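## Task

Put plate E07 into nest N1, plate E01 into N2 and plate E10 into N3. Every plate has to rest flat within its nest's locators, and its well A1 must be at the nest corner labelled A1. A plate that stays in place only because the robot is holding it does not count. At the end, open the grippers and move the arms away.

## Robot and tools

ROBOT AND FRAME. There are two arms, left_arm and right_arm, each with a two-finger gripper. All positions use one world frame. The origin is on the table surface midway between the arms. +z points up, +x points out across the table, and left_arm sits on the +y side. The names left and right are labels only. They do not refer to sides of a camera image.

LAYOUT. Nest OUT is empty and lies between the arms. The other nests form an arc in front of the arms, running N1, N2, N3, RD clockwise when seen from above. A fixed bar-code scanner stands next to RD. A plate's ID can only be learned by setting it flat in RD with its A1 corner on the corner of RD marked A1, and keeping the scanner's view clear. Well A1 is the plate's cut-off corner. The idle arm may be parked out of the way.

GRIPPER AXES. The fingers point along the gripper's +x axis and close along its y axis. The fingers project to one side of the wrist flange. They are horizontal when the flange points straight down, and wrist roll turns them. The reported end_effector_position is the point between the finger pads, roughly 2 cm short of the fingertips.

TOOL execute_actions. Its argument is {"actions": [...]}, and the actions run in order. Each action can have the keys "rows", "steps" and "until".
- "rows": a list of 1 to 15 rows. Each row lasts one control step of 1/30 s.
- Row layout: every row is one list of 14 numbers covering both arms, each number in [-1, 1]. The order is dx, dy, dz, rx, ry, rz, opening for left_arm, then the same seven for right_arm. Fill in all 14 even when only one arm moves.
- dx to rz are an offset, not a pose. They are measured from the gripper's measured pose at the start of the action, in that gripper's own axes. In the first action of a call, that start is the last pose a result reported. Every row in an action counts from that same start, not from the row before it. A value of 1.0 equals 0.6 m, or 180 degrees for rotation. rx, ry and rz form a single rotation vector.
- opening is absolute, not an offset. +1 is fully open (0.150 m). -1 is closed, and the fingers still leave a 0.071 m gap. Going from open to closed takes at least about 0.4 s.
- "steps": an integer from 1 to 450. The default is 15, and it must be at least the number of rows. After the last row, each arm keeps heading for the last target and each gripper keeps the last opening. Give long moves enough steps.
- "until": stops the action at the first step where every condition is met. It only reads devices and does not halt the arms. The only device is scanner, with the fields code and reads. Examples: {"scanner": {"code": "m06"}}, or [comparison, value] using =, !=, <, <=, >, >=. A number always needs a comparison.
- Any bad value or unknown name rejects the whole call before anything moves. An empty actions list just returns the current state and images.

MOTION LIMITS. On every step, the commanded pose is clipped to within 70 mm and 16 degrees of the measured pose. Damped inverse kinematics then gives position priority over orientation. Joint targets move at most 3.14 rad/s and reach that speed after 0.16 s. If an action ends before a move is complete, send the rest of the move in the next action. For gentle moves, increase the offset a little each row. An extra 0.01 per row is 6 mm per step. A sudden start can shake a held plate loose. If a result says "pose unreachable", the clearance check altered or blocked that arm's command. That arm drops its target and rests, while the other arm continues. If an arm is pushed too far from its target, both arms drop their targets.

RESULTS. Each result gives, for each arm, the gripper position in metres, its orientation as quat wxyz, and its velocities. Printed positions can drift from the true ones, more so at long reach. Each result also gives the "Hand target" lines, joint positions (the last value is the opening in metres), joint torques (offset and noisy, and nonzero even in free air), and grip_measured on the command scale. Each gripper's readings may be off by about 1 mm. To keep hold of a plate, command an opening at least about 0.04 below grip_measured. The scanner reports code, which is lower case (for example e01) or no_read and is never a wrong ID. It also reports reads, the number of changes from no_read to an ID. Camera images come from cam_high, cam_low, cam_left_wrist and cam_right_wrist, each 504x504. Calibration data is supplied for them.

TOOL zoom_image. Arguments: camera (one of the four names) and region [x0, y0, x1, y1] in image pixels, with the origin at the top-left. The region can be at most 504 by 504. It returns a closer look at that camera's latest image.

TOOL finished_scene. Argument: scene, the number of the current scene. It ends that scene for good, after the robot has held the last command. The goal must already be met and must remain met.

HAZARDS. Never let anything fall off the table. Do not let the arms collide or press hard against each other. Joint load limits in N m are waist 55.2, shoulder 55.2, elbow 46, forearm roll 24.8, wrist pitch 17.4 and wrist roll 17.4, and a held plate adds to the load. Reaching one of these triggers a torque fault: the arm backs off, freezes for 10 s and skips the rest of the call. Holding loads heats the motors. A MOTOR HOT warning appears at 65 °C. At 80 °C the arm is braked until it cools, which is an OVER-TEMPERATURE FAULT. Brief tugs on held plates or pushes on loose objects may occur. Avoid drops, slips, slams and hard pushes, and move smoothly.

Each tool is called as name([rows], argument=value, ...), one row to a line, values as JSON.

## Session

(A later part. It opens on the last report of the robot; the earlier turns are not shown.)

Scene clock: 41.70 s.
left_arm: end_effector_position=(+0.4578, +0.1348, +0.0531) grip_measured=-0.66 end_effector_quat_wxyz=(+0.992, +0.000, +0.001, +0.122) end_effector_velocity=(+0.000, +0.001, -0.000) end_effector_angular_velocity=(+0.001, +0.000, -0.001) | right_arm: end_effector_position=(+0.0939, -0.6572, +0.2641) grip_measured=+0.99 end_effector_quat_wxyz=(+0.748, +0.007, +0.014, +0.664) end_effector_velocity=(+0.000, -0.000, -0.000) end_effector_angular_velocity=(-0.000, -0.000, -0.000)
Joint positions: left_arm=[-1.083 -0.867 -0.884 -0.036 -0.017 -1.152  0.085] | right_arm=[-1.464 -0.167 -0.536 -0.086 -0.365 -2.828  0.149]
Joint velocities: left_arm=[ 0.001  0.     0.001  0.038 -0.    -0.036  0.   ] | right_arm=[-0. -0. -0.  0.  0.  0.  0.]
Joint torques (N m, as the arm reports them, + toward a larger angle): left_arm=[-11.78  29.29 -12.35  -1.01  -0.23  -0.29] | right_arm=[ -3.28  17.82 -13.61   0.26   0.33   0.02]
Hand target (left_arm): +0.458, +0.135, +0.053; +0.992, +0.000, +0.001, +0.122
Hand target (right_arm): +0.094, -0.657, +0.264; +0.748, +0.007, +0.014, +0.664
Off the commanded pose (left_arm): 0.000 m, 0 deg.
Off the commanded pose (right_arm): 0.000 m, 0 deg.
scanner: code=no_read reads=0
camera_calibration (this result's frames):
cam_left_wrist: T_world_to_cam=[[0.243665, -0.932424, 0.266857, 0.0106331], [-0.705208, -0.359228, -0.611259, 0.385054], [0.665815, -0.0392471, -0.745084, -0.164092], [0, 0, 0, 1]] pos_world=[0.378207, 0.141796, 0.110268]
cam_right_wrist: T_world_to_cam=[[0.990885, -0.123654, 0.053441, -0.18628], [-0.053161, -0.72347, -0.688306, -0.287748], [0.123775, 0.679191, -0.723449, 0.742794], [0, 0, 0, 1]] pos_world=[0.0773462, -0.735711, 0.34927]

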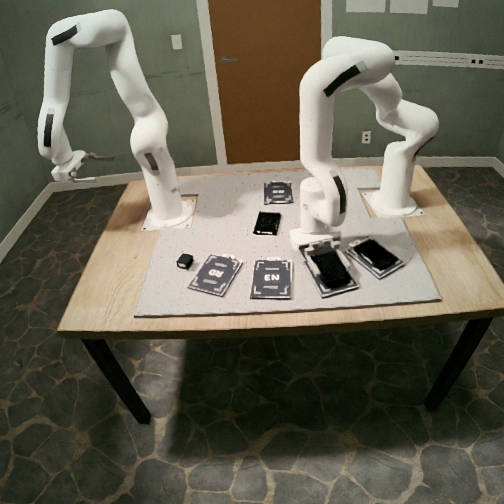

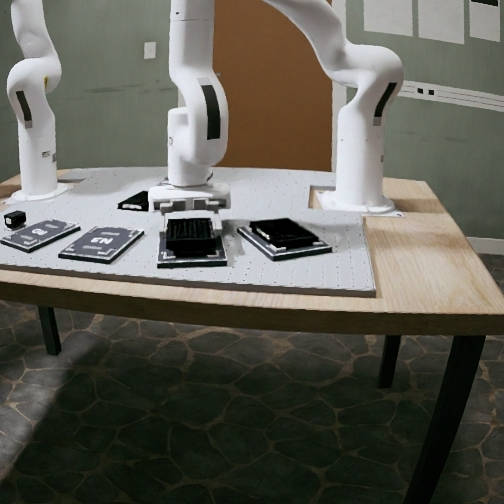

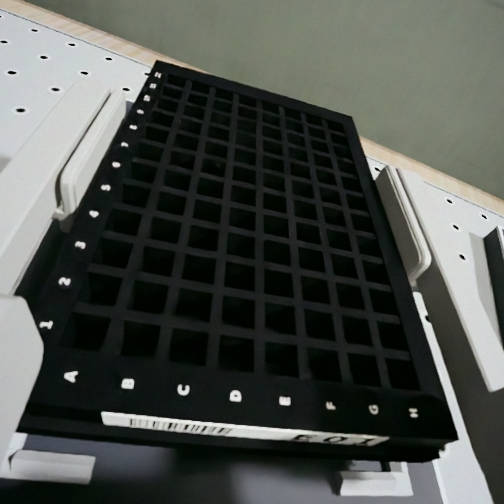

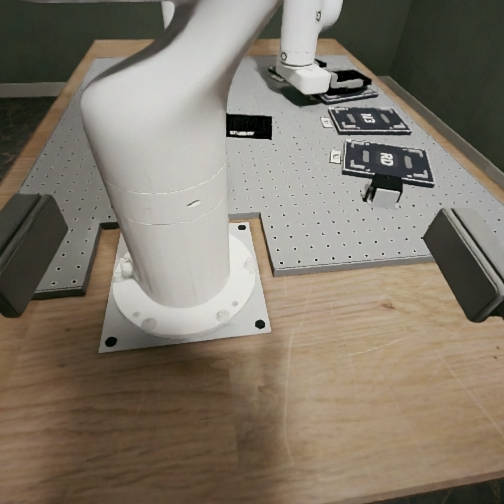

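execute_actions([
  {"rows":[[0,-0.0004,-0.005,0,0,0,-0.76,0,0,0,0,0,0,1],[0,-0.0004,-0.01,0,0,0,-0.76,0,0,0,0,0,0,1],[0,-0.0004,-0.014,0,0,0,-0.76,0,0,0,0,0,0,1],[0,-0.0004,-0.018,0,0,0,-0.76,0,0,0,0,0,0,1],[0,-0.0004,-0.022,0,0,0,-0.76,0,0,0,0,0,0,1],[0,-0.0004,-0.025,0,0,0,-0.76,0,0,0,0,0,0,1]],"steps":18},
  {"rows":[[0,0,0,0,0,0,-0.62,0,0,0,0,0,0,1],[0,0,0,0,0,0,-0.3,0,0,0,0,0,0,1]],"steps":10},
  {"rows":[[0,0,0.02,0,0,0,-0.3,0,0,0,0,0,0,1],[0,0,0.055,0,0,0,-0.3,0,0,0,0,0,0,1]],"steps":12},
  {"rows":[[-0.541,-0.186,0,0,0,-0.147,-0.3,0,0,0,0,0,0,1]],"steps":38},
  {"rows":[[0,0,-0.015,0,0,0,-0.3,0,0,0,0,0,0,1],[0,0,-0.03,0,0,0,-0.3,0,0,0,0,0,0,1],[0,0,-0.045,0,0,0,-0.3,0,0,0,0,0,0,1],[0,0,-0.06,0,0,0,-0.3,0,0,0,0,0,0,1],[0,0,-0.0735,0,0,0,-0.3,0,0,0,0,0,0,1]],"steps":18},
])

zoom_image(camera="cam_low", region=[135,190,245,275])

Scene clock: 50.43 s.
left_arm: end_effector_position=(+0.1696, -0.0532, +0.0278) grip_measured=-0.30 end_effector_quat_wxyz=(+0.994, +0.000, +0.001, -0.108) end_effector_velocity=(-0.000, +0.000, -0.001) end_effector_angular_velocity=(+0.000, +0.002, +0.000) | right_arm: end_effector_position=(+0.0939, -0.6572, +0.2641) grip_measured=+0.99 end_effector_quat_wxyz=(+0.748, +0.007, +0.014, +0.664) end_effector_velocity=(-0.000, +0.001, -0.000) end_effector_angular_velocity=(+0.003, +0.000, +0.000)
Joint positions: left_arm=[-1.756 -0.963 -1.005 -0.058 -0.043 -1.342  0.099] | right_arm=[-1.464 -0.167 -0.536 -0.086 -0.365 -2.828  0.149]
Joint velocities: left_arm=[ 0.    -0.001 -0.    -0.045  0.001  0.045 -0.   ] | right_arm=[ 0.    -0.     0.002  0.    -0.001 -0.     0.   ]
Joint torques (N m, as the arm reports them, + toward a larger angle): left_arm=[-10.42  20.82 -16.    -0.25   1.14  -0.49] | right_arm=[ -3.07  17.59 -13.87  -0.05   0.39   0.02]
Hand target (left_arm): +0.170, -0.053, +0.027; +0.994, +0.000, +0.001, -0.108
Hand target (right_arm): +0.094, -0.657, +0.264; +0.748, +0.007, +0.014, +0.664
Off the commanded pose (left_arm): 0.001 m, 0 deg.
Off the commanded pose (right_arm): 0.000 m, 0 deg.
scanner: code=no_read reads=0
camera_calibration (this result's frames):
cam_left_wrist: T_world_to_cam=[[-0.196788, -0.943199, 0.267677, -0.0135418], [-0.792428, -0.00776099, -0.609916, 0.132283], [0.577349, -0.332139, -0.74589, 0.000951913], [0, 0, 0, 1]] pos_world=[0.10161, -0.0114298, 0.0850161]
cam_right_wrist: T_world_to_cam=[[0.990885, -0.123654, 0.0534408, -0.18628], [-0.0531607, -0.72347, -0.688306, -0.287748], [0.123774, 0.679191, -0.723449, 0.742794], [0, 0, 0, 1]] pos_world=[0.0773462, -0.73571, 0.34927]

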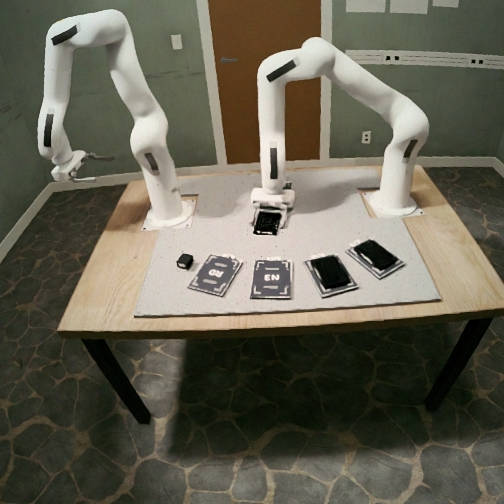

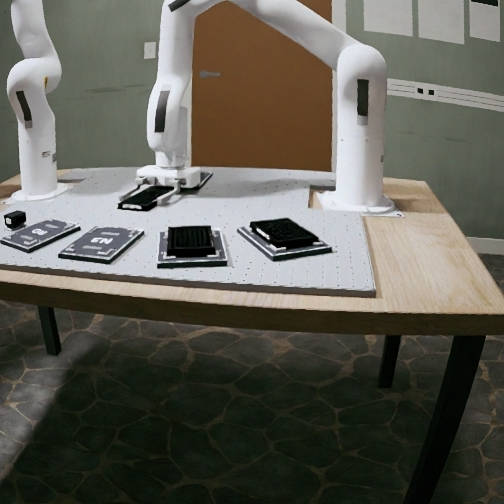

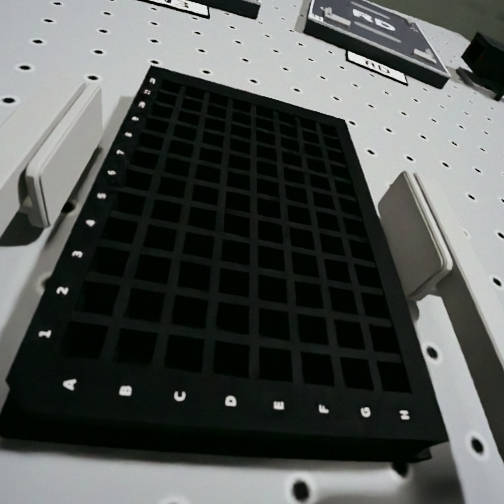

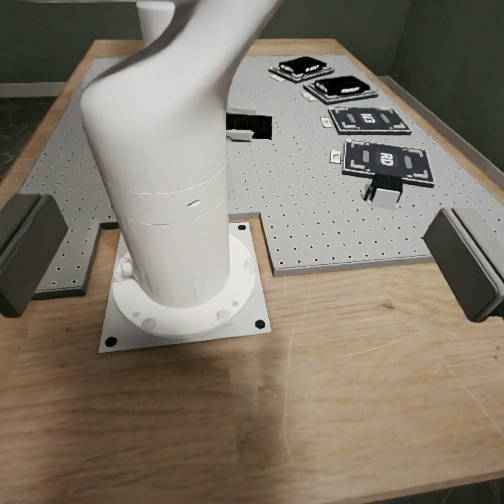

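Region (135, 190, 245, 275) of cam_low's 504x504 image, scaled by 4.582, with more detail than that image has; it fills the top 389 rows of this view, and the rest is white.

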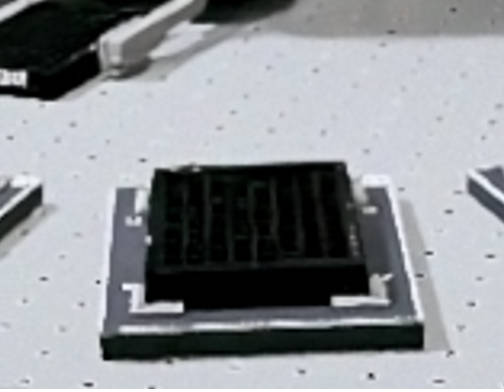

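execute_actions([
  {"rows":[[0,0.0013,0.0003,0,0,0,-0.4,0,0,0,0,0,0,1],[0,0.0013,0.0003,0,0,0,-0.48,0,0,0,0,0,0,1],[0,0.0013,0.0003,0,0,0,-0.55,0,0,0,0,0,0,1],[0,0.0013,0.0003,0,0,0,-0.6,0,0,0,0,0,0,1],[0,0.0013,0.0003,0,0,0,-0.65,0,0,0,0,0,0,1],[0,0.0013,0.0003,0,0,0,-0.7,0,0,0,0,0,0,1],[0,0.0013,0.0003,0,0,0,-0.76,0,0,0,0,0,0,1]],"steps":16},
  {"rows":[[0,0,0.005,0,0,0,-0.76,0,0,0,0,0,0,1],[0,0,0.012,0,0,0,-0.76,0,0,0,0,0,0,1],[0,0,0.024,0,0,0,-0.76,0,0,0,0,0,0,1],[0,0,0.045,0,0,0,-0.76,0,0,0,0,0,0,1]],"steps":12},
  {"rows":[[0.02,0.005,0,0,0,0.002,-0.76,0,0,0,0,0,0,1],[0.05,0.012,0,0,0,0.004,-0.76,0,0,0,0,0,0,1],[0.09,0.022,0,0,0,0.007,-0.76,0,0,0,0,0,0,1],[0.14,0.034,0,0,0,0.011,-0.76,0,0,0,0,0,0,1],[0.19,0.046,0,0,0,0.014,-0.76,0,0,0,0,0,0,1],[0.24,0.058,0,0,0,0.018,-0.76,0,0,0,0,0,0,1],[0.29,0.07,0,0,0,0.022,-0.76,0,0,0,0,0,0,1],[0.34,0.082,0,0,0,0.026,-0.76,0,0,0,0,0,0,1],[0.39,0.094,0,0,0,0.029,-0.76,0,0,0,0,0,0,1],[0.44,0.106,0,0,0,0.033,-0.76,0,0,0,0,0,0,1],[0.4765,0.1147,0,0,-0.0006,0.0358,-0.76,0,0,0,0,0,0,1]],"steps":36},
])

Scene clock: 57.30 s.
left_arm: end_effector_position=(+0.4643, -0.0459, +0.0539) grip_measured=-0.67 end_effector_quat_wxyz=(+0.999, -0.000, -0.000, -0.052) end_effector_velocity=(+0.001, +0.001, -0.000) end_effector_angular_velocity=(-0.000, +0.001, +0.003) | right_arm: end_effector_position=(+0.0939, -0.6572, +0.2641) grip_measured=+0.99 end_effector_quat_wxyz=(+0.748, +0.007, +0.014, +0.664) end_effector_velocity=(+0.000, +0.000, -0.000) end_effector_angular_velocity=(-0.000, -0.000, -0.001)
Joint positions: left_arm=[-1.214 -0.993 -1.211  0.001 -0.218 -0.97   0.084] | right_arm=[-1.464 -0.167 -0.536 -0.086 -0.365 -2.828  0.149]
Joint velocities: left_arm=[ 0.002 -0.001 -0.001 -0.003 -0.     0.002 -0.   ] | right_arm=[0.    0.    0.    0.    0.    0.001 0.   ]
Joint torques (N m, as the arm reports them, + toward a larger angle): left_arm=[-10.12  33.36 -15.63  -0.14  -0.12  -0.4 ] | right_arm=[ -3.13  18.22 -13.37   0.15   0.39   0.08]
Hand target (left_arm): +0.464, -0.046, +0.054; +0.999, -0.000, -0.000, -0.052
Hand target (right_arm): +0.094, -0.657, +0.264; +0.748, +0.007, +0.014, +0.664
Off the commanded pose (left_arm): 0.001 m, 0 deg.
Off the commanded pose (right_arm): 0.000 m, 0 deg.
scanner: code=no_read reads=0
camera_calibration (this result's frames):
cam_left_wrist: T_world_to_cam=[[-0.0905004, -0.959296, 0.267507, -0.00578181], [-0.784955, -0.0966011, -0.611976, 0.37437], [0.612908, -0.265365, -0.744262, -0.160813], [0, 0, 0, 1]] pos_world=[0.391903, -0.012056, 0.110965]
cam_right_wrist: T_world_to_cam=[[0.990885, -0.123654, 0.0534409, -0.18628], [-0.0531608, -0.72347, -0.688306, -0.287748], [0.123775, 0.679191, -0.723449, 0.742794], [0, 0, 0, 1]] pos_world=[0.0773462, -0.735711, 0.34927]

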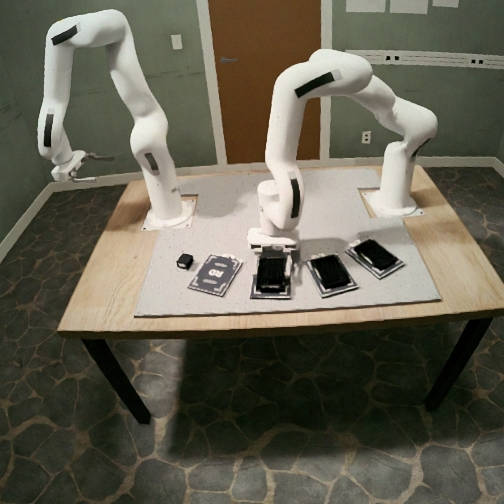

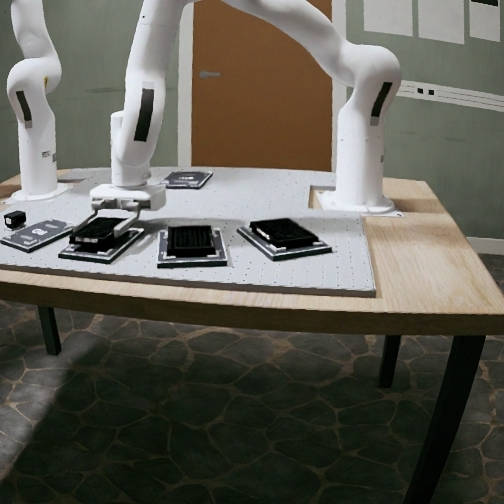

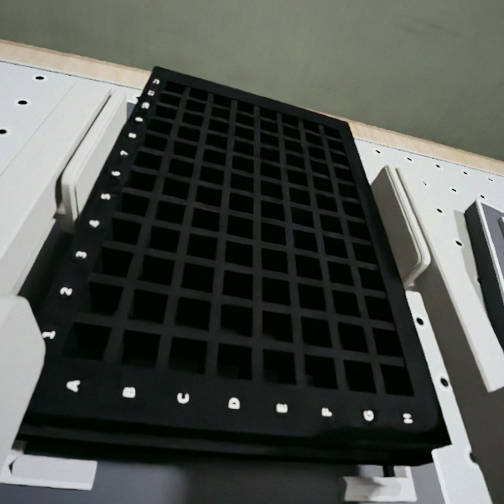

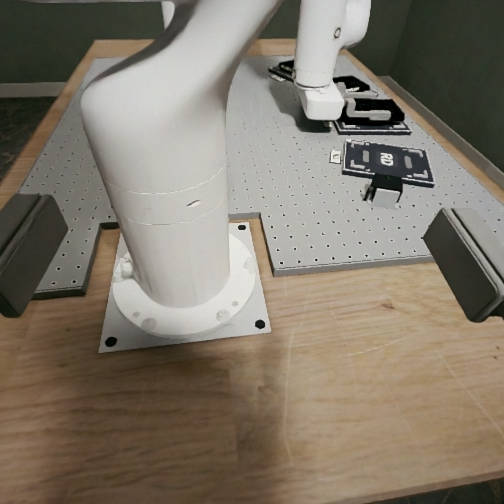

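execute_actions([
  {"rows":[[0,-0.0015,-0.004,0,0,0,-0.76,0,0,0,0,0,0,1],[0,-0.0015,-0.008,0,0,0,-0.76,0,0,0,0,0,0,1],[0,-0.0015,-0.012,0,0,0,-0.76,0,0,0,0,0,0,1],[0,-0.0015,-0.016,0,0,0,-0.76,0,0,0,0,0,0,1],[0,-0.0015,-0.02,0,0,0,-0.76,0,0,0,0,0,0,1],[0,-0.0015,-0.0225,0,0,0,-0.76,0,0,0,0,0,0,1]],"steps":18},
  {"rows":[[0,0,0,0,0,0,-0.62,0,0,0,0,0,0,1],[0,0,0,0,0,0,-0.3,0,0,0,0,0,0,1]],"steps":10},
  {"rows":[[0,0,0.03,0,0,0,-0.3,0,0,0,0,0,0,1],[0,0,0.07,0,0,0,-0.3,0,0,0,0,0,0,1]],"steps":10},
  {"rows":[[-0.15,0.05,0.12,0,0,0,0.5,0,0,0,0,0,0,1]],"steps":22},
])

zoom_image(camera="cam_low", region=[50,200,240,280])

Scene clock: 63.00 s.
left_arm: end_effector_position=(+0.3779, -0.0078, +0.1538) grip_measured=+0.50 end_effector_quat_wxyz=(+0.999, +0.000, +0.000, -0.052) end_effector_velocity=(-0.001, -0.001, +0.002) end_effector_angular_velocity=(-0.002, -0.001, -0.001) | right_arm: end_effector_position=(+0.0939, -0.6572, +0.2641) grip_measured=+0.99 end_effector_quat_wxyz=(+0.748, +0.007, +0.014, +0.664) end_effector_velocity=(+0.000, -0.000, -0.000) end_effector_angular_velocity=(-0.000, -0.000, +0.001)
Joint positions: left_arm=[-1.331 -0.673 -0.924 -0.    -0.25  -1.087  0.13 ] | right_arm=[-1.464 -0.167 -0.536 -0.086 -0.365 -2.828  0.149]
Joint velocities: left_arm=[-0.002  0.004  0.001  0.    -0.001 -0.001  0.   ] | right_arm=[ 0.    -0.001 -0.     0.     0.    -0.001 -0.   ]
Joint torques (N m, as the arm reports them, + toward a larger angle): left_arm=[-10.35  28.57 -16.42  -0.03  -0.24  -0.34] | right_arm=[ -2.41  17.87 -13.58   0.19   0.41   0.1 ]
Hand target (left_arm): +0.378, -0.008, +0.154; +0.999, -0.000, -0.000, -0.052
Hand target (right_arm): +0.094, -0.657, +0.264; +0.748, +0.007, +0.014, +0.664
Off the commanded pose (left_arm): 0.000 m, 0 deg.
Off the commanded pose (right_arm): 0.000 m, 0 deg.
scanner: code=no_read reads=0
camera_calibration (this result's frames):
cam_left_wrist: T_world_to_cam=[[-0.0901353, -0.959347, 0.26745, -0.00387783], [-0.785032, -0.096814, -0.611843, 0.371373], [0.612862, -0.265106, -0.744392, -0.0233432], [0, 0, 0, 1]] pos_world=[0.305496, 0.0260455, 0.210882]
cam_right_wrist: T_world_to_cam=[[0.990885, -0.123654, 0.053441, -0.18628], [-0.0531606, -0.72347, -0.688306, -0.287748], [0.123775, 0.679191, -0.72345, 0.742794], [0, 0, 0, 1]] pos_world=[0.0773461, -0.735711, 0.34927]

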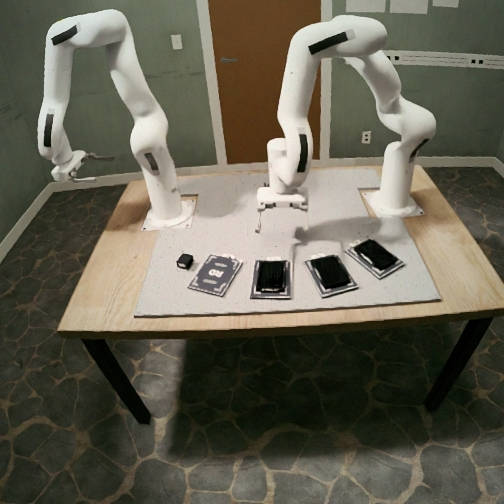

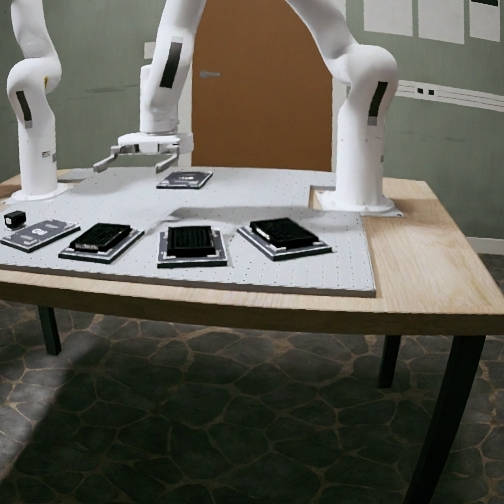

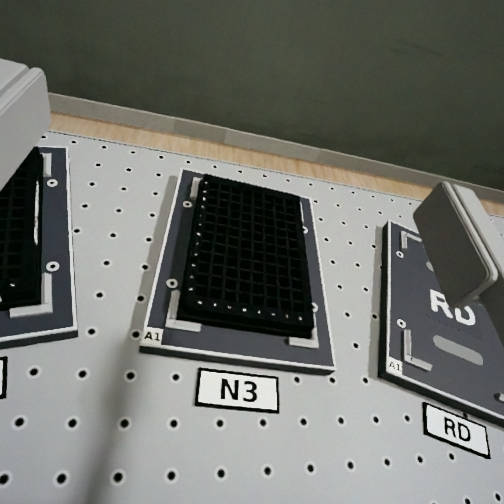

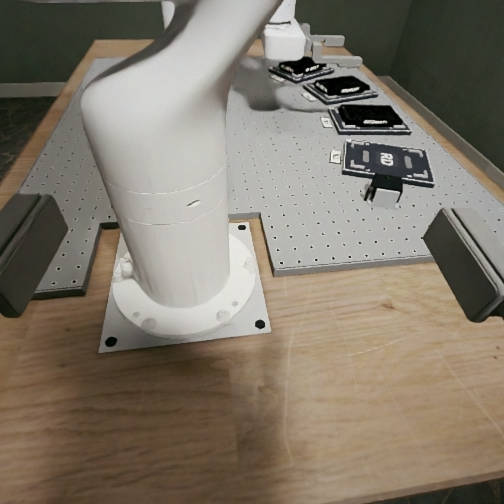

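Region (50, 200, 240, 280) of cam_low's 504x504 image, scaled by 2.653, with more detail than that image has; it fills the top 212 rows of this view, and the rest is white.

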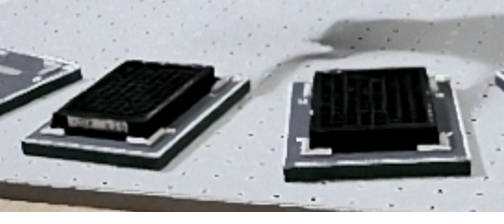

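finished_scene(scene=2)

The scene is finished: the task was done.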